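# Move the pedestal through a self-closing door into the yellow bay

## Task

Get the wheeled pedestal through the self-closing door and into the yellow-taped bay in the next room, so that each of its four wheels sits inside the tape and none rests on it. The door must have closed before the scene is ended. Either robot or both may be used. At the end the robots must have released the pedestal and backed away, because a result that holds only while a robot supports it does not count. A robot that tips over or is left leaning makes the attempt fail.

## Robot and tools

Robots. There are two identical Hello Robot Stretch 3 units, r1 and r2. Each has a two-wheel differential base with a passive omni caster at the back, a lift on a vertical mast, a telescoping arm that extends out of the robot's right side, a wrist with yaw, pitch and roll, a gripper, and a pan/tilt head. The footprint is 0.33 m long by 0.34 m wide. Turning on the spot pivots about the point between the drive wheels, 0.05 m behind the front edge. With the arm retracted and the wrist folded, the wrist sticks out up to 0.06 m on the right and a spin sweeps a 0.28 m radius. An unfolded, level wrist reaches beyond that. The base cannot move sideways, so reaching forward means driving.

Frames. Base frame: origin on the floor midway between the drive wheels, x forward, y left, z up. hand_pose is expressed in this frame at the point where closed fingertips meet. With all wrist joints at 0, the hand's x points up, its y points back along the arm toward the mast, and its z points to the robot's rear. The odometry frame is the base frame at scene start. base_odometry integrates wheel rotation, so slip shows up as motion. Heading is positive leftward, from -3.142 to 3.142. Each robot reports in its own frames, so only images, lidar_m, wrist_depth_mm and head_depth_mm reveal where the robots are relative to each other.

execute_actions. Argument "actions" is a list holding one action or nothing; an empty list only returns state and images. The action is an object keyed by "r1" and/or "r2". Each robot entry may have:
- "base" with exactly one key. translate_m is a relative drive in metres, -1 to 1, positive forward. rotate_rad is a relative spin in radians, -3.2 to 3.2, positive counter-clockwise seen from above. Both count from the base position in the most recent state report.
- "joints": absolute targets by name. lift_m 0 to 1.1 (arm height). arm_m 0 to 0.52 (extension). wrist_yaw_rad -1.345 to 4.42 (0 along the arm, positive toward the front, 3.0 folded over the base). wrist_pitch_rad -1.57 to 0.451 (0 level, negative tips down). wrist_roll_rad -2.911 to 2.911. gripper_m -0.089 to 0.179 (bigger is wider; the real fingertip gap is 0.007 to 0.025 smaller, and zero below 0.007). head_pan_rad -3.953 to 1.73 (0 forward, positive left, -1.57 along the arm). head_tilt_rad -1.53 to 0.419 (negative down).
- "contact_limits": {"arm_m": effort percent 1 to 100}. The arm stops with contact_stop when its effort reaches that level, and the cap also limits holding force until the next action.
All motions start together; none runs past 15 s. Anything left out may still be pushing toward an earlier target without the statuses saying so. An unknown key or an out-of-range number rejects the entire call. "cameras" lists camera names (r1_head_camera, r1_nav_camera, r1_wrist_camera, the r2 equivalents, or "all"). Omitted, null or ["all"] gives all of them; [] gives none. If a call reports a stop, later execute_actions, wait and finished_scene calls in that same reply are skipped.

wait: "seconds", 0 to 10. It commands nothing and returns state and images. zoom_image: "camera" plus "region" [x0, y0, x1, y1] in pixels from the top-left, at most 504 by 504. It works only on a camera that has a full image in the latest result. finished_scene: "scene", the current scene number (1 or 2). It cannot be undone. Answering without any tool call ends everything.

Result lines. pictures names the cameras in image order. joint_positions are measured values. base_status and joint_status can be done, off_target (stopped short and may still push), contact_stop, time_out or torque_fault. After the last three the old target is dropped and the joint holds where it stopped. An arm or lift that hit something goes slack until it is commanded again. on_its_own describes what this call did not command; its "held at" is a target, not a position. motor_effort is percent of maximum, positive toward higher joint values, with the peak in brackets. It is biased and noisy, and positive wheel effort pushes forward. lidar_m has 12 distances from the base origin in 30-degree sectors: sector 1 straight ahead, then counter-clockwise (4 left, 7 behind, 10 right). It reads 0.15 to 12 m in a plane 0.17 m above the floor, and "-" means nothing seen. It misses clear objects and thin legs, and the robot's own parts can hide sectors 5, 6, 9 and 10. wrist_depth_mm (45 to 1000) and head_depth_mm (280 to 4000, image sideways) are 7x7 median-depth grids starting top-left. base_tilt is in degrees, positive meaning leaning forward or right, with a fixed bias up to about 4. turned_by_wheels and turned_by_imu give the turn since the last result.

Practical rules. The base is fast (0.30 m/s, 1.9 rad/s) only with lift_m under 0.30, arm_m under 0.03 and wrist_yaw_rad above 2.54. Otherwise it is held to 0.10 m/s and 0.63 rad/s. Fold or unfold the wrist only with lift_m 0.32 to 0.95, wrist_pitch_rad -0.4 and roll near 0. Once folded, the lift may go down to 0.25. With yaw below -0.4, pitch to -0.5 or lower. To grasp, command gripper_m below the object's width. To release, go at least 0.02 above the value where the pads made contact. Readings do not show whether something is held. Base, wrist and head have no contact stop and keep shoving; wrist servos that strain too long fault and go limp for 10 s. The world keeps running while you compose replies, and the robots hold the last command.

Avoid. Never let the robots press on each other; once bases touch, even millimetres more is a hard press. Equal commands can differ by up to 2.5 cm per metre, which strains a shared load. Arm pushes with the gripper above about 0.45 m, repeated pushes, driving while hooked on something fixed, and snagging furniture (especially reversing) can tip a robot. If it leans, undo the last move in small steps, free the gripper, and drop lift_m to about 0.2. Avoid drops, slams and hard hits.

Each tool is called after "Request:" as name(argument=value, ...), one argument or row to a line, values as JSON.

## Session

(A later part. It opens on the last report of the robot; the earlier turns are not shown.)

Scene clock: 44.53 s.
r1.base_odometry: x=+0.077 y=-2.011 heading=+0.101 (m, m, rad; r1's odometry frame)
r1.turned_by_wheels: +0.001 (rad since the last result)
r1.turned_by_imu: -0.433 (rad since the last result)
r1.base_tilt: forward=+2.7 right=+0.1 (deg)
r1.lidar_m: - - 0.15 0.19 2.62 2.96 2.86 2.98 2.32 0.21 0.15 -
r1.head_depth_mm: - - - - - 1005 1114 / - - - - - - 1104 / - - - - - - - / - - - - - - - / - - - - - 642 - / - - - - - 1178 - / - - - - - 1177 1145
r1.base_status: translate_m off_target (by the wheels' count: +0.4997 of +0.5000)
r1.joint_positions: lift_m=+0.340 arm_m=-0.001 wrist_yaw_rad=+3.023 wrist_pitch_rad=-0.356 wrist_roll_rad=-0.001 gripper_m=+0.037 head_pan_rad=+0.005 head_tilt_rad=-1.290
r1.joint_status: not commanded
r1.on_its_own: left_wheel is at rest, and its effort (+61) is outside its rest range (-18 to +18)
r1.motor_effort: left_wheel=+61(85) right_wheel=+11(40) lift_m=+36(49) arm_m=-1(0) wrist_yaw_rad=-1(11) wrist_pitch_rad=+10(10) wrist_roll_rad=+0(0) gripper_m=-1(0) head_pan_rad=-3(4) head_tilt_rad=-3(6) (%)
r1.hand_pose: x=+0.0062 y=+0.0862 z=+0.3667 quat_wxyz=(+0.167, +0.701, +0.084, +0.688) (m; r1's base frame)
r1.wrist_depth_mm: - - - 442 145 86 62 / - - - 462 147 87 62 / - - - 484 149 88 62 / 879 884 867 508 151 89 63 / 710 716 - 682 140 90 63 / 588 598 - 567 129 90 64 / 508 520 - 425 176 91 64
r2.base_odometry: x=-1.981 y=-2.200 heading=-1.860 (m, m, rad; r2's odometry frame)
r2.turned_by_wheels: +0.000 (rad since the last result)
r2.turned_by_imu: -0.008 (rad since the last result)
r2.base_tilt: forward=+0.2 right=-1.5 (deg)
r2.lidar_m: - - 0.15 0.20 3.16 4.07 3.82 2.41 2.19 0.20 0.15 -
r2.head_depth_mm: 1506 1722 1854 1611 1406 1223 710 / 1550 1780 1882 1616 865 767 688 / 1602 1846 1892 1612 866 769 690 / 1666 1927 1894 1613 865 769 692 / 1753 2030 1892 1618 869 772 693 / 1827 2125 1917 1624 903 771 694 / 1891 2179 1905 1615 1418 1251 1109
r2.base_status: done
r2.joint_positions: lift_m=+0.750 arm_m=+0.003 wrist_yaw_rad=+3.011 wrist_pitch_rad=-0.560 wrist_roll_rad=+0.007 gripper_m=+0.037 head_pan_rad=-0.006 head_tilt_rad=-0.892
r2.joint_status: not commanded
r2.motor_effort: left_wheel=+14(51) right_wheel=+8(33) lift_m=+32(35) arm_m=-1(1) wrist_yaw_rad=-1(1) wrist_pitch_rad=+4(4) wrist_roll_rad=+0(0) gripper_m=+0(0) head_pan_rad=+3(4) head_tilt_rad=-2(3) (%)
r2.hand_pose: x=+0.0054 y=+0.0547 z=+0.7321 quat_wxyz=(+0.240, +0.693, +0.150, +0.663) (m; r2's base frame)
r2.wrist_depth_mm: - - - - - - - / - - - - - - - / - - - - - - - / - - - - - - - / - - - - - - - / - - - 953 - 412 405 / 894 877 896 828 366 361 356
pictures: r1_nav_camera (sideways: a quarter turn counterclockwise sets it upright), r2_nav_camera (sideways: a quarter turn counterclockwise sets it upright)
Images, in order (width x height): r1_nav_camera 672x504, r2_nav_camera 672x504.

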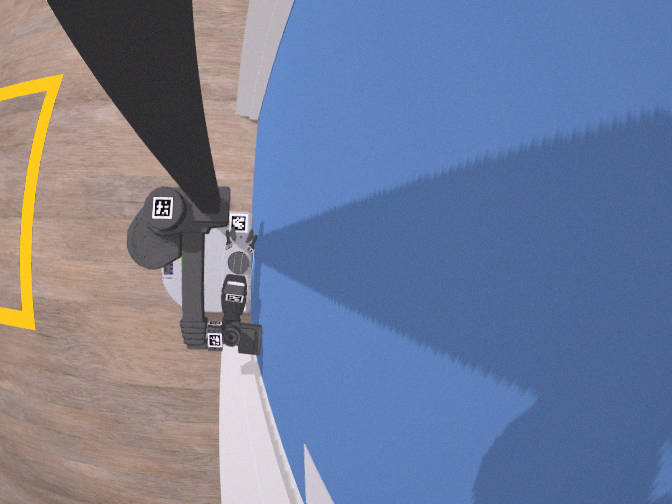

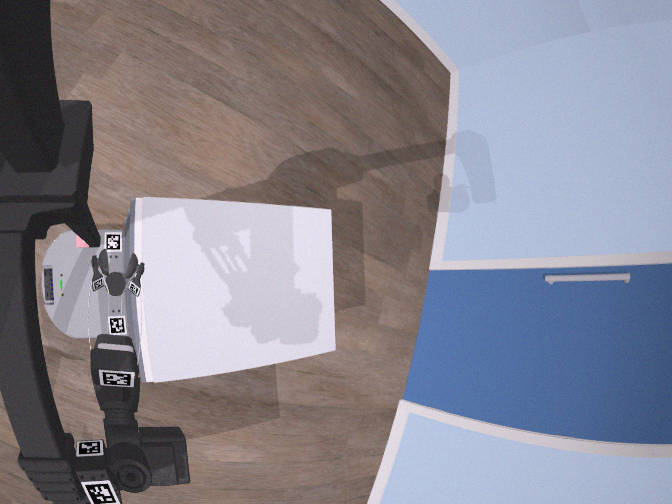

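Request:
execute_actions(
  actions=[
    {"r1":{"base":{"translate_m":-0.45},"joints":{"lift_m":0.28}},"r2":{"base":{"translate_m":-0.01}}},
  ],
  cameras=[],
)

Request:
execute_actions(
  actions=[
    {"r1":{"base":{"rotate_rad":0.75}}},
  ],
  cameras=[],
)

Request:
execute_actions(
  actions=[
    {"r1":{"base":{"translate_m":0.32}}},
  ],
  cameras=[],
)

Request:
execute_actions(
  actions=[
    {"r1":{"base":{"rotate_rad":-0.6},"joints":{"lift_m":0.34}}},
  ],
  cameras=["r1_nav_camera"],
)

Scene clock: 48.33 s.
r1.base_odometry: x=-0.371 y=-2.056 heading=+0.101 (m, m, rad; r1's odometry frame)
r1.turned_by_wheels: +0.000 (rad since the last result)
r1.turned_by_imu: -0.001 (rad since the last result)
r1.base_tilt: forward=+2.7 right=+0.0 (deg)
r1.lidar_m: 0.49 0.51 0.70 1.63 2.64 2.50 2.42 2.52 2.32 1.53 0.57 0.49
r1.head_depth_mm: 547 700 893 1237 1237 1169 1112 / 546 694 960 1284 1232 - 1100 / 544 692 950 1291 1233 - - / 542 689 942 1291 1243 - - / 539 686 940 1290 1236 1206 - / 538 683 931 1293 1241 1188 - / 536 678 928 1293 1249 1183 1146
r1.base_status: done
r1.joint_positions: lift_m=+0.281 arm_m=-0.001 wrist_yaw_rad=+3.022 wrist_pitch_rad=-0.356 wrist_roll_rad=-0.001 gripper_m=+0.037 head_pan_rad=+0.005 head_tilt_rad=-1.290
r1.joint_status: all done
r1.motor_effort: left_wheel=-1(46) right_wheel=+0(14) lift_m=+20(31) arm_m=-1(0) wrist_yaw_rad=-1(0) wrist_pitch_rad=+10(10) wrist_roll_rad=+0(0) gripper_m=+0(0) head_pan_rad=-3(2) head_tilt_rad=-3(3) (%)
r1.hand_pose: x=+0.0064 y=+0.0862 z=+0.3073 quat_wxyz=(+0.167, +0.701, +0.084, +0.688) (m; r1's base frame)
r1.wrist_depth_mm: - - - - - 617 523 / - - - - - 661 526 / - - - - 983 707 528 / 770 772 794 804 822 749 529 / 618 625 - 648 667 659 529 / 513 521 - 534 561 546 516 / 450 - - - 457 465 468
r2.base_odometry: x=-1.978 y=-2.190 heading=-1.860 (m, m, rad; r2's odometry frame)
r2.turned_by_wheels: +0.000 (rad since the last result)
r2.turned_by_imu: +0.001 (rad since the last result)
r2.base_tilt: forward=+0.3 right=-1.5 (deg)
r2.lidar_m: - - 0.15 2.57 3.13 4.07 3.79 2.40 2.19 2.20 0.15 -
r2.head_depth_mm: 1526 1731 1885 1609 1406 1230 709 / 1579 1807 1881 1617 865 769 689 / 1636 1887 1904 1619 866 770 693 / 1688 1949 1889 1628 868 771 691 / 1765 2051 1902 1615 869 771 692 / 1825 2104 1903 1617 902 773 693 / 1904 2191 1914 1627 1422 1254 1107
r2.base_status: done
r2.joint_positions: lift_m=+0.750 arm_m=+0.003 wrist_yaw_rad=+3.011 wrist_pitch_rad=-0.560 wrist_roll_rad=+0.007 gripper_m=+0.037 head_pan_rad=-0.006 head_tilt_rad=-0.892
r2.joint_status: not commanded
r2.motor_effort: left_wheel=+0(8) right_wheel=+1(5) lift_m=+32(31) arm_m=-1(1) wrist_yaw_rad=-1(0) wrist_pitch_rad=+4(4) wrist_roll_rad=+0(0) gripper_m=+0(0) head_pan_rad=+2(3) head_tilt_rad=-2(2) (%)
r2.hand_pose: x=+0.0054 y=+0.0547 z=+0.7321 quat_wxyz=(+0.240, +0.693, +0.150, +0.663) (m; r2's base frame)
r2.wrist_depth_mm: - - - - - - - / - - - - - - - / - - - - - - - / - - - - - - - / - - - - - - - / - - 987 968 - 411 404 / 913 876 850 853 362 360 356
pictures: none
No camera images: the call's "cameras" was empty. Leave "cameras" out to get every camera's image.

Scene clock: 49.97 s.
r1.base_odometry: x=-0.371 y=-2.056 heading=+0.851 (m, m, rad; r1's odometry frame)
r1.turned_by_wheels: +0.750 (rad since the last result)
r1.turned_by_imu: +0.749 (rad since the last result)
r1.base_tilt: forward=+2.7 right=+0.1 (deg)
r1.lidar_m: 0.55 0.75 2.53 2.86 2.42 2.42 2.65 2.24 0.87 0.49 0.49 0.49
r1.head_depth_mm: 560 668 832 1096 1229 1172 1116 / 610 742 949 1272 1236 - 1100 / 672 833 1099 1308 1239 - - / 743 948 1324 1305 1234 - - / 816 1037 1352 1301 1241 1202 - / 796 1075 1380 1310 1247 1191 - / 921 1362 1394 1318 1248 1182 1139
r1.base_status: done
r1.joint_positions: lift_m=+0.281 arm_m=-0.001 wrist_yaw_rad=+3.022 wrist_pitch_rad=-0.356 wrist_roll_rad=-0.001 gripper_m=+0.037 head_pan_rad=+0.005 head_tilt_rad=-1.290
r1.joint_status: not commanded
r1.motor_effort: left_wheel=-3(10) right_wheel=+2(8) lift_m=+21(20) arm_m=-1(1) wrist_yaw_rad=+1(1) wrist_pitch_rad=+10(10) wrist_roll_rad=+0(0) gripper_m=+1(0) head_pan_rad=-2(3) head_tilt_rad=-3(3) (%)
r1.hand_pose: x=+0.0064 y=+0.0862 z=+0.3073 quat_wxyz=(+0.167, +0.701, +0.084, +0.688) (m; r1's base frame)
r1.wrist_depth_mm: - - - - - - - / - - - - - - - / - - - - - - - / 771 768 800 805 812 836 856 / 614 624 - 638 668 664 670 / 516 517 - 538 558 549 560 / 453 - - - 459 462 465
r2.base_odometry: x=-1.978 y=-2.190 heading=-1.860 (m, m, rad; r2's odometry frame)
r2.turned_by_wheels: +0.000 (rad since the last result)
r2.turned_by_imu: +0.000 (rad since the last result)
r2.base_tilt: forward=+0.3 right=-1.5 (deg)
r2.lidar_m: - - 0.15 2.58 3.13 4.05 3.78 2.42 2.19 2.20 0.15 -
r2.head_depth_mm: 1515 1739 1873 1611 1401 1227 709 / 1572 1796 1888 1617 864 767 689 / 1636 1873 1900 1608 867 769 689 / 1688 1945 1900 1611 869 771 690 / 1756 2048 1908 1613 871 771 693 / 1823 2098 1899 1631 908 772 692 / 1908 2168 1924 1616 1412 1255 1120
r2.base_status: not commanded
r2.joint_positions: lift_m=+0.750 arm_m=+0.003 wrist_yaw_rad=+3.011 wrist_pitch_rad=-0.560 wrist_roll_rad=+0.007 gripper_m=+0.037 head_pan_rad=-0.006 head_tilt_rad=-0.892
r2.joint_status: not commanded
r2.motor_effort: left_wheel=+0(0) right_wheel=+0(0) lift_m=+31(32) arm_m=-1(1) wrist_yaw_rad=+0(0) wrist_pitch_rad=+4(4) wrist_roll_rad=+0(0) gripper_m=+0(0) head_pan_rad=+5(4) head_tilt_rad=-3(3) (%)
r2.hand_pose: x=+0.0054 y=+0.0547 z=+0.7321 quat_wxyz=(+0.240, +0.693, +0.150, +0.663) (m; r2's base frame)
r2.wrist_depth_mm: - - - - - - - / - - - - - - - / - - - - - - - / - - - - - - - / - - - - - - - / - 999 985 969 - 411 406 / 888 904 869 865 363 360 356
pictures: none
No camera images: the call's "cameras" was empty. Leave "cameras" out to get every camera's image.

Scene clock: 52.77 s.
r1.base_odometry: x=-0.160 y=-1.816 heading=+0.851 (m, m, rad; r1's odometry frame)
r1.turned_by_wheels: +0.000 (rad since the last result)
r1.turned_by_imu: +0.001 (rad since the last result)
r1.base_tilt: forward=+2.7 right=+0.0 (deg)
r1.lidar_m: 0.29 0.40 2.31 2.63 2.66 2.65 2.90 2.46 0.54 0.30 0.25 0.25
r1.head_depth_mm: 290 330 411 544 803 1164 1115 / 304 367 468 649 1062 - 1106 / 331 412 546 809 1228 - - / 367 470 653 1070 1240 - - / 413 548 775 1191 1239 1207 - / 447 557 721 1290 1245 1186 - / 425 510 1029 1312 1248 1188 1144
r1.base_status: done
r1.joint_positions: lift_m=+0.281 arm_m=-0.001 wrist_yaw_rad=+3.022 wrist_pitch_rad=-0.356 wrist_roll_rad=-0.001 gripper_m=+0.037 head_pan_rad=+0.005 head_tilt_rad=-1.290
r1.joint_status: not commanded
r1.motor_effort: left_wheel=-3(9) right_wheel=+2(9) lift_m=+20(20) arm_m=-1(1) wrist_yaw_rad=+0(1) wrist_pitch_rad=+10(10) wrist_roll_rad=+0(0) gripper_m=+0(0) head_pan_rad=-3(2) head_tilt_rad=-4(3) (%)
r1.hand_pose: x=+0.0064 y=+0.0862 z=+0.3073 quat_wxyz=(+0.167, +0.701, +0.084, +0.688) (m; r1's base frame)
r1.wrist_depth_mm: - - - - - - - / - - - - - - - / - - - - - - - / 769 772 802 815 832 836 763 / 614 622 - 641 672 659 596 / 519 514 - 532 555 546 484 / 452 - - - 457 462 413
r2.base_odometry: x=-1.978 y=-2.190 heading=-1.860 (m, m, rad; r2's odometry frame)
r2.turned_by_wheels: +0.000 (rad since the last result)
r2.turned_by_imu: +0.001 (rad since the last result)
r2.base_tilt: forward=+0.2 right=-1.5 (deg)
r2.lidar_m: - - 0.15 2.58 3.15 4.06 3.80 2.42 2.19 2.20 0.15 -
r2.head_depth_mm: 1520 1719 1880 1608 1406 1228 708 / 1577 1790 1876 1617 863 767 688 / 1633 1869 1884 1603 864 768 689 / 1683 1936 1903 1622 866 770 692 / 1766 2025 1889 1622 869 772 691 / 1831 2124 1911 1619 902 772 692 / 1924 2171 1920 1629 1415 1263 1116
r2.base_status: not commanded
r2.joint_positions: lift_m=+0.750 arm_m=+0.003 wrist_yaw_rad=+3.011 wrist_pitch_rad=-0.560 wrist_roll_rad=+0.007 gripper_m=+0.037 head_pan_rad=-0.006 head_tilt_rad=-0.892
r2.joint_status: not commanded
r2.motor_effort: left_wheel=+0(0) right_wheel=+0(0) lift_m=+31(31) arm_m=-1(1) wrist_yaw_rad=+0(0) wrist_pitch_rad=+4(4) wrist_roll_rad=+0(0) gripper_m=+0(0) head_pan_rad=+3(3) head_tilt_rad=-2(2) (%)
r2.hand_pose: x=+0.0054 y=+0.0547 z=+0.7321 quat_wxyz=(+0.240, +0.693, +0.150, +0.663) (m; r2's base frame)
r2.wrist_depth_mm: - - - - - - - / - - - - - - - / - - - - - - - / - - - - - - - / - - - - - - - / - - 989 973 - 409 410 / 915 871 864 847 361 359 359
pictures: none
No camera images: the call's "cameras" was empty. Leave "cameras" out to get every camera's image.

Scene clock: 54.33 s.
r1.base_odometry: x=-0.160 y=-1.816 heading=+0.251 (m, m, rad; r1's odometry frame)
r1.turned_by_wheels: -0.600 (rad since the last result)
r1.turned_by_imu: -0.598 (rad since the last result)
r1.base_tilt: forward=+2.7 right=+0.0 (deg)
r1.lidar_m: 0.25 0.28 0.40 2.08 2.54 2.67 2.64 2.91 2.48 0.54 0.31 0.26
r1.head_depth_mm: - 317 428 656 1212 1166 1110 / - 323 439 684 1215 - 1102 / - 329 450 710 1217 - - / 288 335 461 741 1231 - - / 289 341 475 777 1229 1206 - / 290 349 488 809 1248 1192 - / 294 356 502 848 1224 1179 1143
r1.base_status: done
r1.joint_positions: lift_m=+0.339 arm_m=-0.001 wrist_yaw_rad=+3.022 wrist_pitch_rad=-0.356 wrist_roll_rad=-0.001 gripper_m=+0.037 head_pan_rad=+0.005 head_tilt_rad=-1.290
r1.joint_status: all done
r1.motor_effort: left_wheel=+2(9) right_wheel=-2(8) lift_m=+49(51) arm_m=-1(1) wrist_yaw_rad=+0(0) wrist_pitch_rad=+10(10) wrist_roll_rad=+0(0) gripper_m=+0(0) head_pan_rad=-3(4) head_tilt_rad=-4(3) (%)
r1.hand_pose: x=+0.0064 y=+0.0862 z=+0.3663 quat_wxyz=(+0.167, +0.701, +0.084, +0.688) (m; r1's base frame)
r1.wrist_depth_mm: - - - - 767 363 325 / - - - - 729 387 319 / - - - - 709 413 316 / 878 885 923 920 695 448 313 / 696 717 - 743 546 469 310 / 582 589 - 610 570 461 307 / 505 515 - 529 528 460 302
r2.base_odometry: x=-1.978 y=-2.190 heading=-1.860 (m, m, rad; r2's odometry frame)
r2.turned_by_wheels: +0.000 (rad since the last result)
r2.turned_by_imu: +0.000 (rad since the last result)
r2.base_tilt: forward=+0.2 right=-1.5 (deg)
r2.lidar_m: - - 0.15 2.58 3.15 4.05 3.80 2.41 2.19 2.20 0.15 -
r2.head_depth_mm: 1528 1729 1881 1610 1405 1221 708 / 1575 1797 1887 1615 865 769 687 / 1630 1877 1881 1616 866 769 690 / 1684 1934 1887 1613 871 770 692 / 1769 2058 1897 1614 871 769 691 / 1829 2111 1891 1625 904 772 693 / 1892 2176 1906 1631 1428 1252 1108
r2.base_status: not commanded
r2.joint_positions: lift_m=+0.750 arm_m=+0.003 wrist_yaw_rad=+3.011 wrist_pitch_rad=-0.560 wrist_roll_rad=+0.007 gripper_m=+0.037 head_pan_rad=-0.006 head_tilt_rad=-0.892
r2.joint_status: not commanded
r2.motor_effort: left_wheel=+1(0) right_wheel=+0(0) lift_m=+31(31) arm_m=-1(1) wrist_yaw_rad=+0(1) wrist_pitch_rad=+4(4) wrist_roll_rad=+0(0) gripper_m=+0(0) head_pan_rad=+3(2) head_tilt_rad=-2(2) (%)
r2.hand_pose: x=+0.0054 y=+0.0547 z=+0.7321 quat_wxyz=(+0.240, +0.693, +0.150, +0.663) (m; r2's base frame)
r2.wrist_depth_mm: - - - - - - - / - - - - - - - / - - - - - - - / - - - - - - - / - - - - - - - / - - - 966 - 411 406 / 901 887 859 850 363 362 354
pictures: r1_nav_camera (sideways: a quarter turn counterclockwise sets it upright)
Images, in order (width x height): r1_nav_camera 672x504.

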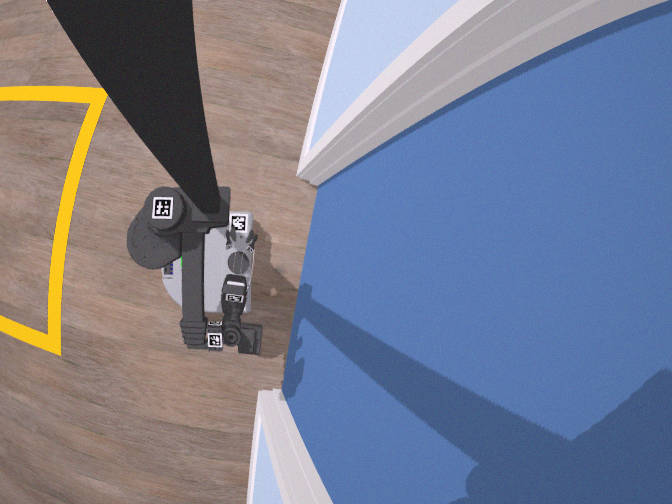

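Request:
execute_actions(
  actions=[
    {"r1":{"base":{"translate_m":0.6}}},
  ],
  cameras=["r1_nav_camera"],
)

Scene clock: 61.97 s.
r1.base_odometry: x=+0.421 y=-1.666 heading=+0.251 (m, m, rad; r1's odometry frame)
r1.turned_by_wheels: +0.000 (rad since the last result)
r1.turned_by_imu: -0.168 (rad since the last result)
r1.base_tilt: forward=+2.6 right=+0.0 (deg)
r1.lidar_m: - - 0.15 0.20 2.40 2.98 2.85 2.95 2.55 0.21 0.15 -
r1.head_depth_mm: - - - - 591 1170 1113 / - - - - - - 1102 / - - - - - - - / - - - - - - - / - - - - - 948 - / - - - - - 1187 - / - - - - - 1159 1144
r1.base_status: translate_m off_target (by the wheels' count: +0.5998 of +0.6000)
r1.joint_positions: lift_m=+0.340 arm_m=-0.001 wrist_yaw_rad=+3.024 wrist_pitch_rad=-0.356 wrist_roll_rad=+0.002 gripper_m=+0.037 head_pan_rad=+0.004 head_tilt_rad=-1.296
r1.joint_status: not commanded
r1.on_its_own: left_wheel is at rest, and its effort (+39) is outside its rest range (-18 to +18); right_wheel is at rest, and its effort (+22) is outside its rest range (-18 to +18)
r1.motor_effort: left_wheel=+39(100) right_wheel=+22(73) lift_m=+34(49) arm_m=-2(4) wrist_yaw_rad=-2(12) wrist_pitch_rad=+10(12) wrist_roll_rad=-2(2) gripper_m=+0(0) head_pan_rad=-2(2) head_tilt_rad=-2(3) (%)
r1.hand_pose: x=+0.0059 y=+0.0861 z=+0.3668 quat_wxyz=(+0.166, +0.703, +0.084, +0.687) (m; r1's base frame)
r1.wrist_depth_mm: - - - 361 145 87 62 / - - - 391 148 88 62 / - - - 430 150 88 63 / 898 877 872 473 152 89 63 / 718 718 - 527 141 90 63 / 586 605 - 571 130 91 64 / 505 513 - 431 179 92 64
r2.base_odometry: x=-1.978 y=-2.190 heading=-1.860 (m, m, rad; r2's odometry frame)
r2.turned_by_wheels: +0.000 (rad since the last result)
r2.turned_by_imu: +0.002 (rad since the last result)
r2.base_tilt: forward=+0.2 right=-1.6 (deg)
r2.lidar_m: - - 0.15 2.57 3.15 4.05 3.77 2.41 2.19 2.21 0.15 -
r2.head_depth_mm: 1529 1723 1883 1605 1400 1229 710 / 1575 1802 1888 1611 863 767 689 / 1637 1873 1888 1617 867 769 691 / 1689 1947 1889 1614 869 771 691 / 1748 2054 1897 1617 867 771 692 / 1826 2108 1904 1624 905 772 693 / 1909 2181 1906 1615 1414 1249 1112
r2.base_status: not commanded
r2.joint_positions: lift_m=+0.750 arm_m=+0.003 wrist_yaw_rad=+3.011 wrist_pitch_rad=-0.560 wrist_roll_rad=+0.007 gripper_m=+0.037 head_pan_rad=-0.006 head_tilt_rad=-0.892
r2.joint_status: not commanded
r2.motor_effort: left_wheel=+0(0) right_wheel=+0(0) lift_m=+32(31) arm_m=-1(1) wrist_yaw_rad=-1(1) wrist_pitch_rad=+4(4) wrist_roll_rad=+0(0) gripper_m=+0(0) head_pan_rad=+4(4) head_tilt_rad=-3(3) (%)
r2.hand_pose: x=+0.0054 y=+0.0547 z=+0.7321 quat_wxyz=(+0.240, +0.693, +0.150, +0.663) (m; r2's base frame)
r2.wrist_depth_mm: - - - - - - - / - - - - - - - / - - - - - - - / - - - - - - - / - - - - - - - / - - 987 957 - 408 409 / 896 890 864 847 360 363 358
pictures: r1_nav_camera (sideways: a quarter turn counterclockwise sets it upright)
Images, in order (width x height): r1_nav_camera 672x504.

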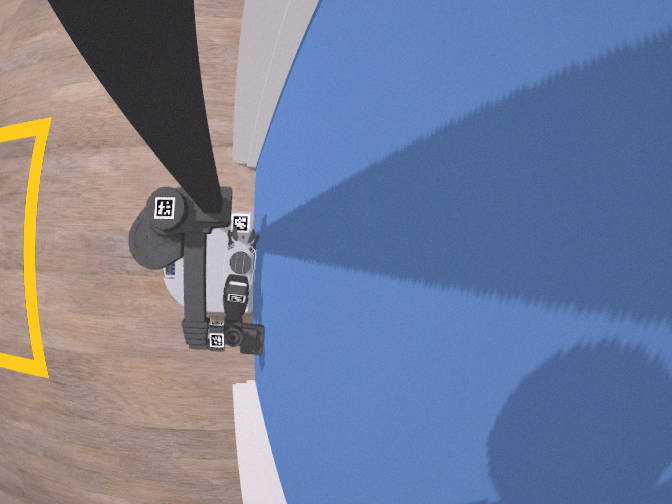

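Request:
execute_actions(
  actions=[],
)

Scene clock: 62.60 s.
r1.base_odometry: x=+0.421 y=-1.666 heading=+0.251 (m, m, rad; r1's odometry frame)
r1.turned_by_wheels: +0.000 (rad since the last result)
r1.turned_by_imu: +0.000 (rad since the last result)
r1.base_tilt: forward=+2.7 right=+0.0 (deg)
r1.lidar_m: - - 0.15 0.20 2.40 2.97 2.85 2.95 2.53 0.21 0.15 -
r1.head_depth_mm: - - - - 590 1172 1112 / - - - - - - 1105 / - - - - - - - / - - - - - - - / - - - - - 950 - / - - - - - 1182 - / - - - - - 1163 1148
r1.base_status: translate_m off_target (by the wheels' count: +0.5998 of +0.6000)
r1.joint_positions: lift_m=+0.340 arm_m=-0.001 wrist_yaw_rad=+3.024 wrist_pitch_rad=-0.356 wrist_roll_rad=+0.002 gripper_m=+0.037 head_pan_rad=+0.004 head_tilt_rad=-1.296
r1.joint_status: not commanded
r1.on_its_own: left_wheel is at rest, and its effort (+39) is outside its rest range (-18 to +18); right_wheel is at rest, and its effort (+23) is outside its rest range (-18 to +18)
r1.motor_effort: left_wheel=+39(100) right_wheel=+23(73) lift_m=+34(49) arm_m=-2(4) wrist_yaw_rad=-2(12) wrist_pitch_rad=+10(12) wrist_roll_rad=-2(2) gripper_m=+0(0) head_pan_rad=-3(2) head_tilt_rad=-1(3) (%)
r1.hand_pose: x=+0.0059 y=+0.0861 z=+0.3668 quat_wxyz=(+0.166, +0.703, +0.084, +0.687) (m; r1's base frame)
r1.wrist_depth_mm: - - - 361 145 87 62 / - - - 389 148 88 62 / - - - 429 150 88 63 / 892 893 870 472 152 89 63 / 706 710 - 527 140 90 63 / 589 603 - 572 130 91 64 / 504 513 - 435 179 92 64
r2.base_odometry: x=-1.978 y=-2.190 heading=-1.860 (m, m, rad; r2's odometry frame)
r2.turned_by_wheels: +0.000 (rad since the last result)
r2.turned_by_imu: +0.000 (rad since the last result)
r2.base_tilt: forward=+0.2 right=-1.6 (deg)
r2.lidar_m: - - 0.15 2.58 3.16 4.05 3.77 2.41 2.19 2.21 0.15 -
r2.head_depth_mm: 1525 1731 1880 1611 1398 1223 708 / 1570 1799 1891 1608 865 768 690 / 1632 1870 1880 1605 865 769 691 / 1680 1941 1901 1617 869 770 690 / 1757 2032 1888 1619 871 773 691 / 1827 2106 1908 1617 905 771 691 / 1907 2179 1917 1636 1417 1263 1117
r2.base_status: not commanded
r2.joint_positions: lift_m=+0.750 arm_m=+0.003 wrist_yaw_rad=+3.011 wrist_pitch_rad=-0.560 wrist_roll_rad=+0.007 gripper_m=+0.037 head_pan_rad=-0.006 head_tilt_rad=-0.892
r2.joint_status: not commanded
r2.motor_effort: left_wheel=+0(0) right_wheel=+0(0) lift_m=+31(31) arm_m=-1(1) wrist_yaw_rad=+0(1) wrist_pitch_rad=+4(4) wrist_roll_rad=+0(0) gripper_m=+0(0) head_pan_rad=+3(4) head_tilt_rad=-3(3) (%)
r2.hand_pose: x=+0.0054 y=+0.0547 z=+0.7321 quat_wxyz=(+0.240, +0.693, +0.150, +0.663) (m; r2's base frame)
r2.wrist_depth_mm: - - - - - - - / - - - - - - - / - - - - - - - / - - - - - - - / - - - - - - - / - - - 977 - 407 403 / 902 880 873 844 359 363 355
pictures: r1_head_camera (sideways: a quarter turn clockwise sets it upright), r1_nav_camera (sideways: a quarter turn counterclockwise sets it upright), r1_wrist_camera, r2_head_camera (sideways: a quarter turn clockwise sets it upright), r2_nav_camera (sideways: a quarter turn counterclockwise sets it upright), r2_wrist_camera
Images, in order (width x height): r1_head_camera 896x504, r1_nav_camera 672x504, r1_wrist_camera 644x364, r2_head_camera 896x504, r2_nav_camera 672x504, r2_wrist_camera 644x364.

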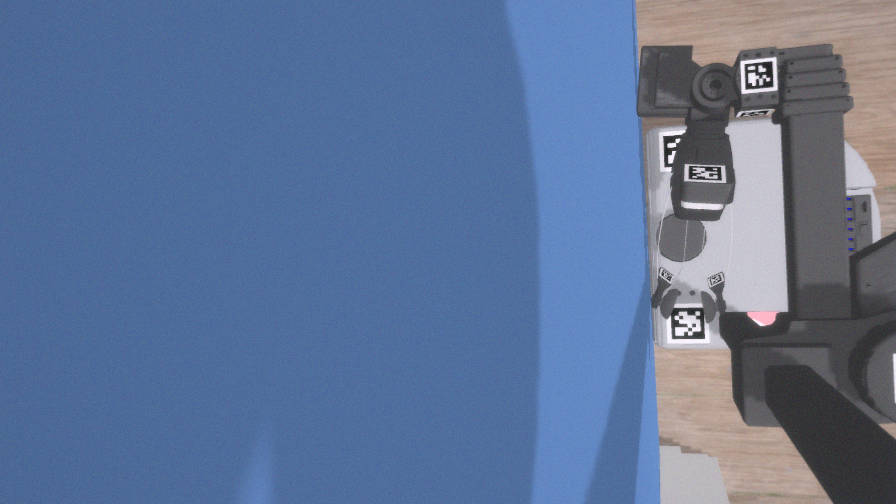

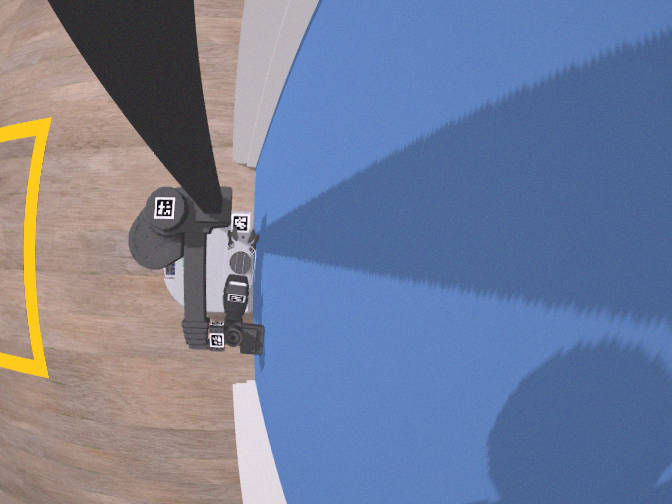

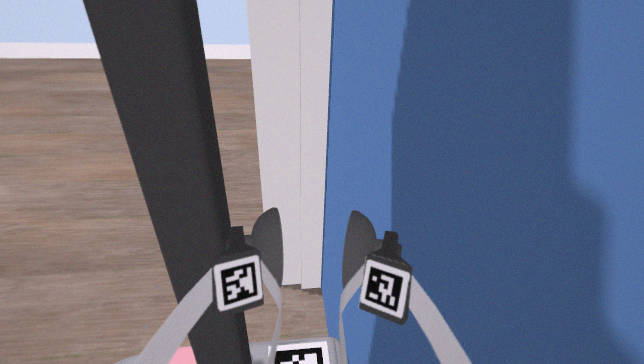

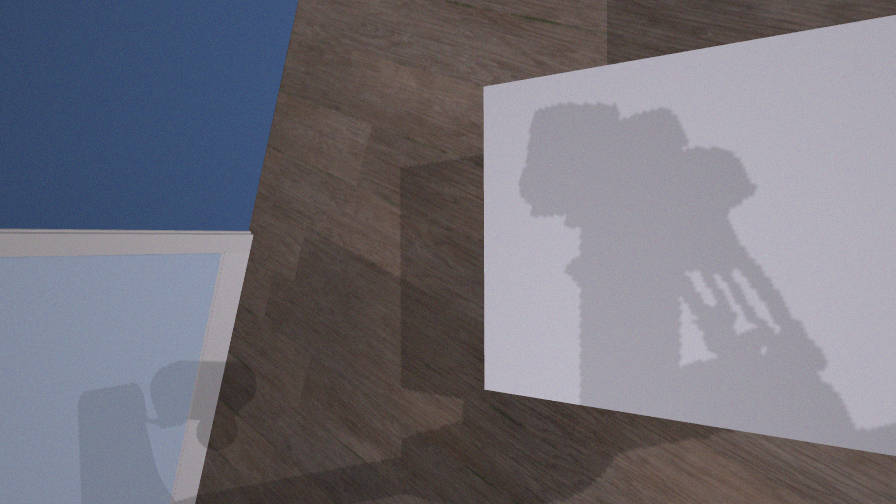

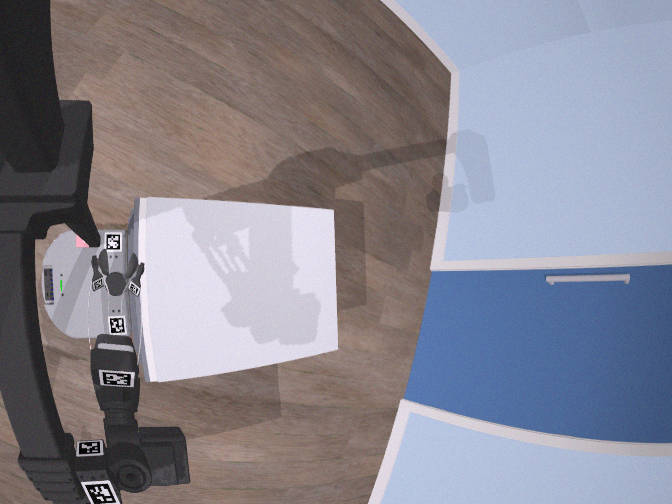

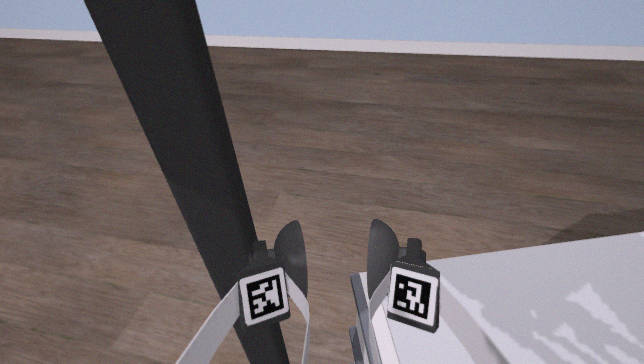

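Request:
execute_actions(
  actions=[
    {"r1":{"base":{"translate_m":-0.4},"joints":{"head_tilt_rad":-0.3}},"r2":{"joints":{"head_tilt_rad":-0.3}}},
  ],
  cameras=["r1_head_camera","r1_nav_camera","r2_head_camera"],
)

Scene clock: 68.23 s.
r1.base_odometry: x=+0.033 y=-1.766 heading=+0.251 (m, m, rad; r1's odometry frame)
r1.turned_by_wheels: +0.000 (rad since the last result)
r1.turned_by_imu: +0.000 (rad since the last result)
r1.base_tilt: forward=+2.7 right=+0.0 (deg)
r1.lidar_m: 0.45 0.46 0.52 1.37 2.40 2.55 2.45 2.53 2.55 1.51 0.62 0.47
r1.head_depth_mm: 354 373 393 414 439 467 499 / 354 372 392 414 439 466 496 / 354 371 392 412 437 464 495 / 353 371 390 412 436 464 494 / 353 370 390 412 436 463 494 / 352 370 389 411 435 461 492 / 352 369 388 410 434 461 492
r1.base_status: done
r1.joint_positions: lift_m=+0.340 arm_m=-0.001 wrist_yaw_rad=+3.024 wrist_pitch_rad=-0.356 wrist_roll_rad=+0.002 gripper_m=+0.037 head_pan_rad=+0.004 head_tilt_rad=-0.310
r1.joint_status: all done
r1.motor_effort: left_wheel=-1(30) right_wheel=+0(21) lift_m=+34(34) arm_m=-2(2) wrist_yaw_rad=-1(2) wrist_pitch_rad=+10(10) wrist_roll_rad=-2(2) gripper_m=+0(0) head_pan_rad=-2(2) head_tilt_rad=+3(31) (%)
r1.hand_pose: x=+0.0060 y=+0.0861 z=+0.3668 quat_wxyz=(+0.166, +0.703, +0.084, +0.687) (m; r1's base frame)
r1.wrist_depth_mm: - - - - 920 545 419 / - - - - 933 551 443 / - - - - 968 542 471 / 883 897 907 930 851 565 487 / 704 713 - 734 748 609 490 / 586 596 - 606 627 616 490 / 510 514 - 538 521 535 485
r2.base_odometry: x=-1.978 y=-2.190 heading=-1.860 (m, m, rad; r2's odometry frame)
r2.turned_by_wheels: +0.000 (rad since the last result)
r2.turned_by_imu: +0.002 (rad since the last result)
r2.base_tilt: forward=+0.2 right=-1.5 (deg)
r2.lidar_m: - - 0.15 2.58 3.13 4.05 3.79 2.42 2.19 2.20 0.15 -
r2.head_depth_mm: 1433 1502 1590 1671 1751 1814 1552 / 1491 1555 1637 1716 1816 1882 1544 / 1540 1610 1686 1790 1903 1957 1546 / 1589 1670 1763 1874 1988 1948 1545 / 1641 1747 1847 1951 2062 1961 1548 / 1718 1816 1914 2028 2175 1949 1548 / 1773 1881 2016 2133 2299 1942 1536
r2.base_status: not commanded
r2.joint_positions: lift_m=+0.750 arm_m=+0.003 wrist_yaw_rad=+3.011 wrist_pitch_rad=-0.560 wrist_roll_rad=+0.007 gripper_m=+0.037 head_pan_rad=-0.006 head_tilt_rad=-0.310
r2.joint_status: all done
r2.motor_effort: left_wheel=+1(0) right_wheel=+0(0) lift_m=+32(31) arm_m=-1(1) wrist_yaw_rad=-1(0) wrist_pitch_rad=+4(4) wrist_roll_rad=+0(0) gripper_m=+1(0) head_pan_rad=+4(2) head_tilt_rad=+3(21) (%)
r2.hand_pose: x=+0.0054 y=+0.0547 z=+0.7321 quat_wxyz=(+0.240, +0.693, +0.150, +0.663) (m; r2's base frame)
r2.wrist_depth_mm: - - - - - - - / - - - - - - - / - - - - - - - / - - - - - - - / - - - - - - - / - - - 989 - 408 405 / 885 882 864 842 362 363 356
pictures: r1_head_camera (sideways: a quarter turn clockwise sets it upright), r1_nav_camera (sideways: a quarter turn counterclockwise sets it upright), r2_head_camera (sideways: a quarter turn clockwise sets it upright)
Images, in order (width x height): r1_head_camera 896x504, r1_nav_camera 672x504, r2_head_camera 896x504.

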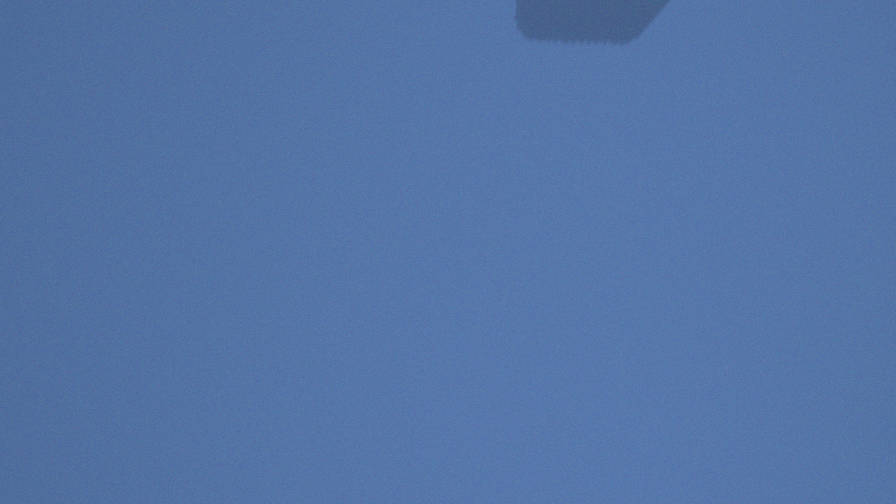

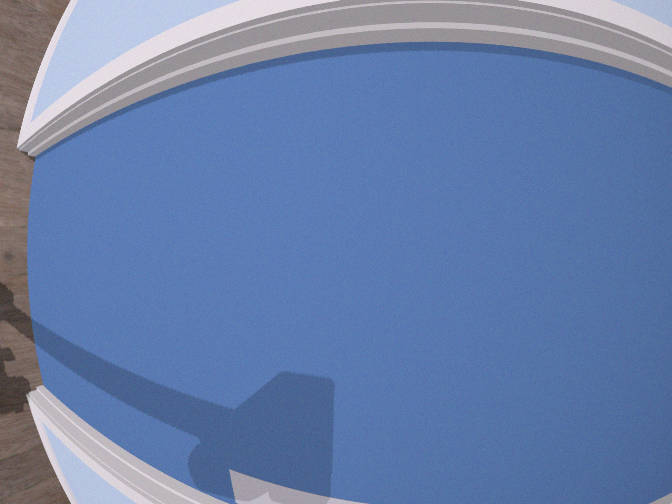

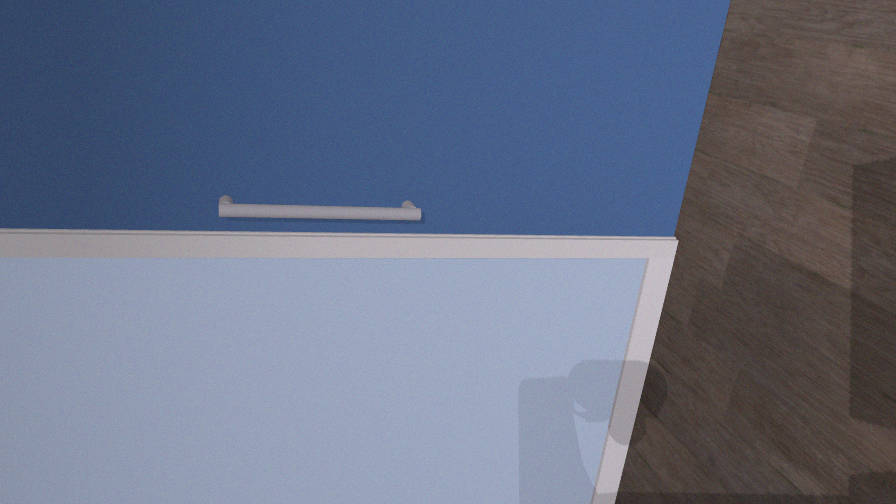

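Request:
execute_actions(
  actions=[
    {"r1":{"base":{"rotate_rad":-0.6},"joints":{"head_tilt_rad":-1.3,"lift_m":0.28}}},
  ],
  cameras=[],
)

Request:
execute_actions(
  actions=[
    {"r1":{"base":{"translate_m":0.22}}},
  ],
  cameras=[],
)

Request:
execute_actions(
  actions=[
    {"r1":{"base":{"rotate_rad":0.6}}},
  ],
  cameras=["r1_nav_camera"],
)

Scene clock: 70.57 s.
r1.base_odometry: x=+0.033 y=-1.766 heading=-0.349 (m, m, rad; r1's odometry frame)
r1.turned_by_wheels: -0.600 (rad since the last result)
r1.turned_by_imu: -0.598 (rad since the last result)
r1.base_tilt: forward=+2.7 right=+0.0 (deg)
r1.lidar_m: 0.48 0.45 0.46 0.52 1.10 2.36 2.62 2.45 2.50 2.60 2.11 0.62
r1.head_depth_mm: 677 981 1357 1304 1233 1173 1118 / 711 876 1230 1306 1236 - 1103 / 685 887 1219 1303 1239 - - / 621 783 1062 1310 1242 - - / 568 701 916 1287 1245 1199 - / 523 637 809 1107 1242 1194 - / 486 579 721 946 1227 1185 1140
r1.base_status: done
r1.joint_positions: lift_m=+0.281 arm_m=-0.001 wrist_yaw_rad=+3.024 wrist_pitch_rad=-0.356 wrist_roll_rad=+0.002 gripper_m=+0.037 head_pan_rad=+0.004 head_tilt_rad=-1.285
r1.joint_status: all done
r1.motor_effort: left_wheel=+2(9) right_wheel=-3(8) lift_m=+20(29) arm_m=-2(2) wrist_yaw_rad=-1(3) wrist_pitch_rad=+10(10) wrist_roll_rad=-2(2) gripper_m=+0(0) head_pan_rad=-2(3) head_tilt_rad=-5(34) (%)
r1.hand_pose: x=+0.0060 y=+0.0861 z=+0.3073 quat_wxyz=(+0.166, +0.703, +0.084, +0.687) (m; r1's base frame)
r1.wrist_depth_mm: - - 765 542 514 418 352 / - - 828 593 551 438 368 / - - 890 649 579 461 381 / 778 784 790 714 622 488 400 / 616 623 - 645 624 513 418 / 516 521 - 531 555 524 435 / 454 - - - 459 470 446
r2.base_odometry: x=-1.978 y=-2.190 heading=-1.860 (m, m, rad; r2's odometry frame)
r2.turned_by_wheels: +0.000 (rad since the last result)
r2.turned_by_imu: +0.001 (rad since the last result)
r2.base_tilt: forward=+0.2 right=-1.5 (deg)
r2.lidar_m: - - 0.15 2.58 3.15 4.05 3.80 2.41 2.19 2.20 0.15 -
r2.head_depth_mm: 1440 1506 1590 1663 1746 1828 1549 / 1487 1562 1641 1733 1835 1899 1544 / 1540 1614 1691 1795 1902 1927 1547 / 1588 1672 1760 1860 1979 1952 1536 / 1648 1744 1837 1943 2071 1941 1547 / 1709 1810 1922 2046 2196 1949 1541 / 1787 1872 1995 2132 2291 1948 1535
r2.base_status: not commanded
r2.joint_positions: lift_m=+0.750 arm_m=+0.003 wrist_yaw_rad=+3.011 wrist_pitch_rad=-0.560 wrist_roll_rad=+0.007 gripper_m=+0.037 head_pan_rad=-0.006 head_tilt_rad=-0.310
r2.joint_status: not commanded
r2.motor_effort: left_wheel=+0(0) right_wheel=+0(1) lift_m=+31(31) arm_m=-1(1) wrist_yaw_rad=-1(0) wrist_pitch_rad=+4(4) wrist_roll_rad=+0(0) gripper_m=+1(0) head_pan_rad=+4(3) head_tilt_rad=+3(3) (%)
r2.hand_pose: x=+0.0054 y=+0.0547 z=+0.7321 quat_wxyz=(+0.240, +0.693, +0.150, +0.663) (m; r2's base frame)
r2.wrist_depth_mm: - - - - - - - / - - - - - - - / - - - - - - - / - - - - - - - / - - - - - - - / - - - 968 - 411 405 / 930 879 884 844 363 362 359
pictures: none
No camera images: the call's "cameras" was empty. Leave "cameras" out to get every camera's image.

Scene clock: 72.83 s.
r1.base_odometry: x=+0.240 y=-1.841 heading=-0.348 (m, m, rad; r1's odometry frame)
r1.turned_by_wheels: +0.000 (rad since the last result)
r1.turned_by_imu: +0.001 (rad since the last result)
r1.base_tilt: forward=+2.7 right=+0.0 (deg)
r1.lidar_m: 0.29 0.27 0.27 0.36 0.53 2.49 2.81 2.63 2.68 2.47 1.07 0.42
r1.head_depth_mm: 460 558 738 1290 1241 1172 1116 / 435 578 777 1221 1238 - 1105 / 391 506 722 1230 1238 - - / 353 447 607 948 1242 - - / 324 400 524 760 1223 1207 - / 300 361 460 633 1008 1184 - / 290 330 411 542 796 1179 1139
r1.base_status: done
r1.joint_positions: lift_m=+0.281 arm_m=-0.001 wrist_yaw_rad=+3.024 wrist_pitch_rad=-0.356 wrist_roll_rad=+0.002 gripper_m=+0.037 head_pan_rad=+0.004 head_tilt_rad=-1.285
r1.joint_status: not commanded
r1.motor_effort: left_wheel=+1(11) right_wheel=-2(6) lift_m=+21(20) arm_m=-2(2) wrist_yaw_rad=-1(2) wrist_pitch_rad=+10(10) wrist_roll_rad=-2(2) gripper_m=+0(0) head_pan_rad=-1(2) head_tilt_rad=-6(5) (%)
r1.hand_pose: x=+0.0060 y=+0.0861 z=+0.3073 quat_wxyz=(+0.166, +0.703, +0.084, +0.687) (m; r1's base frame)
r1.wrist_depth_mm: - - 510 414 319 260 219 / - - 558 446 336 272 227 / - - 605 483 360 286 238 / 763 786 671 528 384 302 248 / 626 622 - 599 400 318 259 / 516 522 - 531 404 335 271 / 454 - - - 451 357 286
r2.base_odometry: x=-1.978 y=-2.190 heading=-1.860 (m, m, rad; r2's odometry frame)
r2.turned_by_wheels: +0.000 (rad since the last result)
r2.turned_by_imu: +0.001 (rad since the last result)
r2.base_tilt: forward=+0.2 right=-1.5 (deg)
r2.lidar_m: - - 0.15 2.58 3.14 4.05 3.80 2.41 2.19 2.21 0.15 -
r2.head_depth_mm: 1441 1505 1582 1657 1758 1820 1542 / 1489 1550 1636 1720 1829 1877 1542 / 1539 1619 1685 1801 1892 1947 1556 / 1588 1672 1768 1875 1996 1956 1542 / 1644 1727 1830 1936 2076 1953 1549 / 1706 1811 1913 2037 2170 1965 1549 / 1774 1892 2010 2132 2292 1947 1546
r2.base_status: not commanded
r2.joint_positions: lift_m=+0.750 arm_m=+0.003 wrist_yaw_rad=+3.011 wrist_pitch_rad=-0.560 wrist_roll_rad=+0.007 gripper_m=+0.037 head_pan_rad=-0.006 head_tilt_rad=-0.310
r2.joint_status: not commanded
r2.motor_effort: left_wheel=+0(1) right_wheel=+1(0) lift_m=+31(31) arm_m=-1(1) wrist_yaw_rad=-1(1) wrist_pitch_rad=+4(4) wrist_roll_rad=+0(0) gripper_m=+0(0) head_pan_rad=+3(3) head_tilt_rad=+2(3) (%)
r2.hand_pose: x=+0.0054 y=+0.0547 z=+0.7321 quat_wxyz=(+0.240, +0.693, +0.150, +0.663) (m; r2's base frame)
r2.wrist_depth_mm: - - - - - - - / - - - - - - - / - - - - - - - / - - - - - - - / - - - - - - - / - - 988 966 - 410 408 / 899 895 870 842 365 358 356
pictures: none
No camera images: the call's "cameras" was empty. Leave "cameras" out to get every camera's image.

Scene clock: 74.33 s.
r1.base_odometry: x=+0.240 y=-1.841 heading=+0.251 (m, m, rad; r1's odometry frame)
r1.turned_by_wheels: +0.600 (rad since the last result)
r1.turned_by_imu: +0.599 (rad since the last result)
r1.base_tilt: forward=+2.7 right=+0.0 (deg)
r1.lidar_m: 0.27 0.28 0.38 0.71 2.53 2.74 2.64 2.72 2.42 0.78 0.39 0.28
r1.head_depth_mm: 297 362 501 810 1221 1172 1118 / 295 359 496 797 1227 - 1104 / 297 356 489 782 1233 - - / 296 353 484 771 1230 - - / 294 350 478 755 1239 1203 - / 292 347 473 743 1229 1194 - / 290 344 467 729 1229 1183 1140
r1.base_status: done
r1.joint_positions: lift_m=+0.281 arm_m=-0.001 wrist_yaw_rad=+3.024 wrist_pitch_rad=-0.356 wrist_roll_rad=+0.002 gripper_m=+0.037 head_pan_rad=+0.004 head_tilt_rad=-1.285
r1.joint_status: not commanded
r1.motor_effort: left_wheel=-3(10) right_wheel=+1(7) lift_m=+20(21) arm_m=-2(2) wrist_yaw_rad=-2(1) wrist_pitch_rad=+10(10) wrist_roll_rad=-2(2) gripper_m=+0(0) head_pan_rad=-2(3) head_tilt_rad=-5(4) (%)
r1.hand_pose: x=+0.0060 y=+0.0861 z=+0.3073 quat_wxyz=(+0.166, +0.703, +0.084, +0.687) (m; r1's base frame)
r1.wrist_depth_mm: - - - - 519 401 285 / - - - - 557 405 289 / - - - - 600 414 290 / 772 782 798 796 652 413 291 / 620 628 - 651 627 418 295 / 516 519 - 530 551 420 295 / 454 - - - 460 424 295
r2.base_odometry: x=-1.978 y=-2.190 heading=-1.860 (m, m, rad; r2's odometry frame)
r2.turned_by_wheels: +0.000 (rad since the last result)
r2.turned_by_imu: +0.000 (rad since the last result)
r2.base_tilt: forward=+0.2 right=-1.5 (deg)
r2.lidar_m: - - 0.15 2.58 3.14 4.06 3.77 2.41 2.19 2.20 0.15 -
r2.head_depth_mm: 1440 1507 1590 1664 1742 1820 1544 / 1489 1555 1645 1722 1825 1875 1548 / 1530 1605 1686 1799 1909 1962 1548 / 1586 1669 1759 1870 1984 1953 1546 / 1647 1736 1836 1940 2066 1955 1552 / 1713 1810 1928 2019 2171 1933 1538 / 1783 1881 1989 2137 2290 1948 1543
r2.base_status: not commanded
r2.joint_positions: lift_m=+0.750 arm_m=+0.003 wrist_yaw_rad=+3.011 wrist_pitch_rad=-0.560 wrist_roll_rad=+0.007 gripper_m=+0.037 head_pan_rad=-0.006 head_tilt_rad=-0.310
r2.joint_status: not commanded
r2.motor_effort: left_wheel=+0(0) right_wheel=+1(0) lift_m=+31(31) arm_m=-1(1) wrist_yaw_rad=+0(1) wrist_pitch_rad=+4(4) wrist_roll_rad=+0(0) gripper_m=+0(0) head_pan_rad=+3(3) head_tilt_rad=+4(3) (%)
r2.hand_pose: x=+0.0054 y=+0.0547 z=+0.7321 quat_wxyz=(+0.240, +0.693, +0.150, +0.663) (m; r2's base frame)
r2.wrist_depth_mm: - - - - - - - / - - - - - - - / - - - - - - - / - - - - - - - / - - - - - - - / - - - 972 - 414 405 / 919 879 852 827 364 363 359
pictures: r1_nav_camera (sideways: a quarter turn counterclockwise sets it upright)
Images, in order (width x height): r1_nav_camera 672x504.

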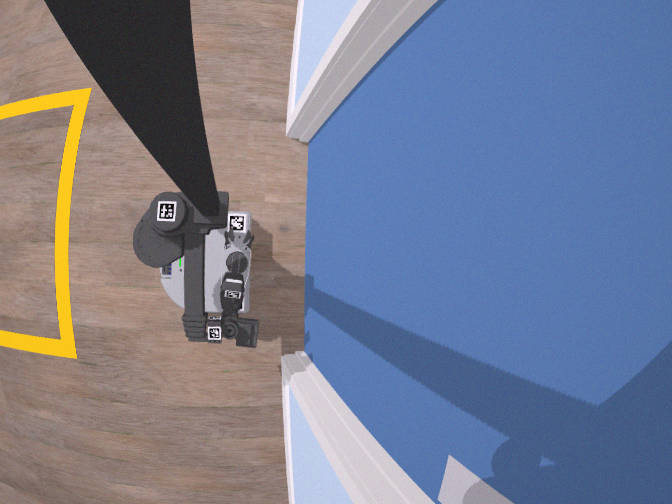

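Request:
execute_actions(
  actions=[
    {"r1":{"base":{"translate_m":0.45},"joints":{"lift_m":0.34}}},
  ],
  cameras=["r1_nav_camera","r2_nav_camera"],
)

Scene clock: 79.67 s.
r1.base_odometry: x=+0.676 y=-1.729 heading=+0.252 (m, m, rad; r1's odometry frame)
r1.turned_by_wheels: +0.001 (rad since the last result)
r1.turned_by_imu: +0.308 (rad since the last result)
r1.base_tilt: forward=+2.6 right=+0.1 (deg)
r1.lidar_m: - - 0.15 0.19 2.87 2.99 2.99 2.65 0.39 0.21 0.15 -
r1.head_depth_mm: - - - - - 1176 1096 / - - - - - - 1102 / - - - - - - - / - - - - - - - / - - - - - 638 - / - - - - - 1182 - / - - - - - 1178 1147
r1.base_status: translate_m off_target (by the wheels' count: +0.4497 of +0.4500)
r1.joint_positions: lift_m=+0.340 arm_m=-0.001 wrist_yaw_rad=+3.016 wrist_pitch_rad=-0.356 wrist_roll_rad=+0.002 gripper_m=+0.037 head_pan_rad=+0.003 head_tilt_rad=-1.290
r1.joint_status: all done
r1.on_its_own: left_wheel is at rest, and its effort (+61) is outside its rest range (-18 to +18)
r1.motor_effort: left_wheel=+61(78) right_wheel=+13(46) lift_m=+37(45) arm_m=-2(2) wrist_yaw_rad=+3(5) wrist_pitch_rad=+10(10) wrist_roll_rad=-2(2) gripper_m=+0(0) head_pan_rad=-2(2) head_tilt_rad=-4(5) (%)
r1.hand_pose: x=+0.0077 y=+0.0859 z=+0.3667 quat_wxyz=(+0.169, +0.703, +0.081, +0.686) (m; r1's base frame)
r1.wrist_depth_mm: - - - 410 140 84 60 / - - - 433 142 85 61 / - - - 457 145 86 61 / 897 886 864 482 148 87 62 / 715 724 - 666 136 88 62 / 588 597 - 566 126 89 62 / 504 512 - 408 174 90 63
r2.base_odometry: x=-1.978 y=-2.190 heading=-1.860 (m, m, rad; r2's odometry frame)
r2.turned_by_wheels: +0.000 (rad since the last result)
r2.turned_by_imu: +0.001 (rad since the last result)
r2.base_tilt: forward=+0.2 right=-1.5 (deg)
r2.lidar_m: - - 0.15 2.57 3.16 4.06 3.82 2.42 2.19 2.20 0.15 -
r2.head_depth_mm: 1325 1391 1476 1558 1654 1760 1551 / 1344 1404 1480 1560 1672 1762 1552 / 1338 1408 1488 1589 1670 1769 1543 / 1368 1442 1521 1627 1720 1825 1553 / 1638 1736 1839 1950 2077 1949 1551 / 1710 1808 1914 2029 2174 1945 1546 / 1779 1877 2005 2145 2282 1948 1540
r2.base_status: not commanded
r2.joint_positions: lift_m=+0.750 arm_m=+0.003 wrist_yaw_rad=+3.011 wrist_pitch_rad=-0.560 wrist_roll_rad=+0.007 gripper_m=+0.037 head_pan_rad=-0.006 head_tilt_rad=-0.310
r2.joint_status: not commanded
r2.motor_effort: left_wheel=+0(0) right_wheel=+0(0) lift_m=+31(31) arm_m=-1(1) wrist_yaw_rad=+0(0) wrist_pitch_rad=+4(4) wrist_roll_rad=+0(0) gripper_m=+0(0) head_pan_rad=+3(4) head_tilt_rad=+3(3) (%)
r2.hand_pose: x=+0.0054 y=+0.0547 z=+0.7321 quat_wxyz=(+0.240, +0.693, +0.150, +0.663) (m; r2's base frame)
r2.wrist_depth_mm: - - - - - - - / - - - - - - - / - - - - - - - / - - - - - - - / - - - - - - - / - - - 974 - 405 403 / 898 882 857 835 364 360 358
pictures: r1_nav_camera (sideways: a quarter turn counterclockwise sets it upright), r2_nav_camera (sideways: a quarter turn counterclockwise sets it upright)
Images, in order (width x height): r1_nav_camera 672x504, r2_nav_camera 672x504.

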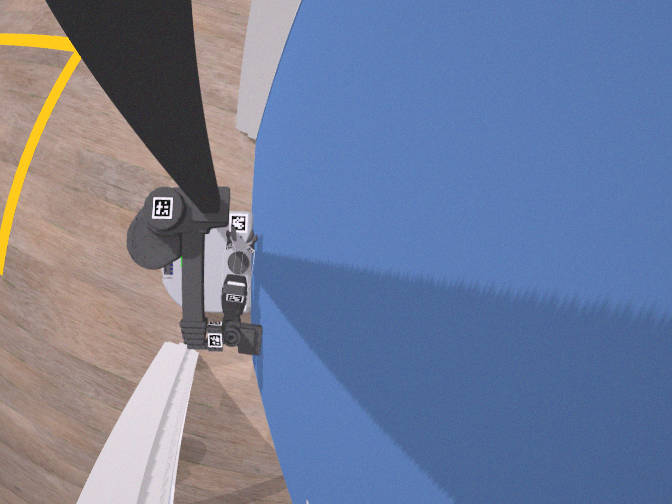

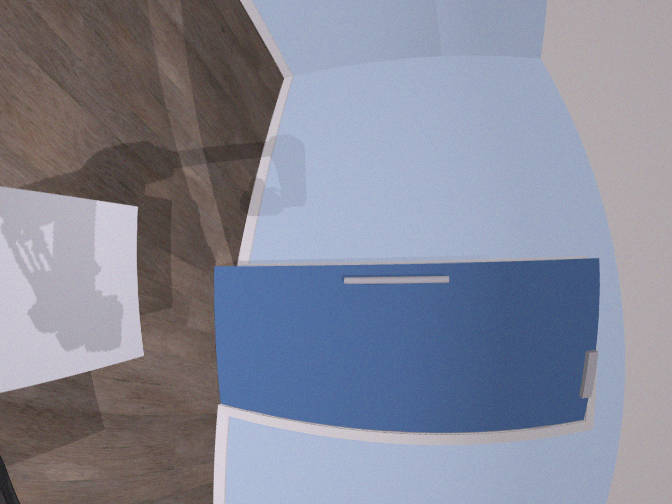

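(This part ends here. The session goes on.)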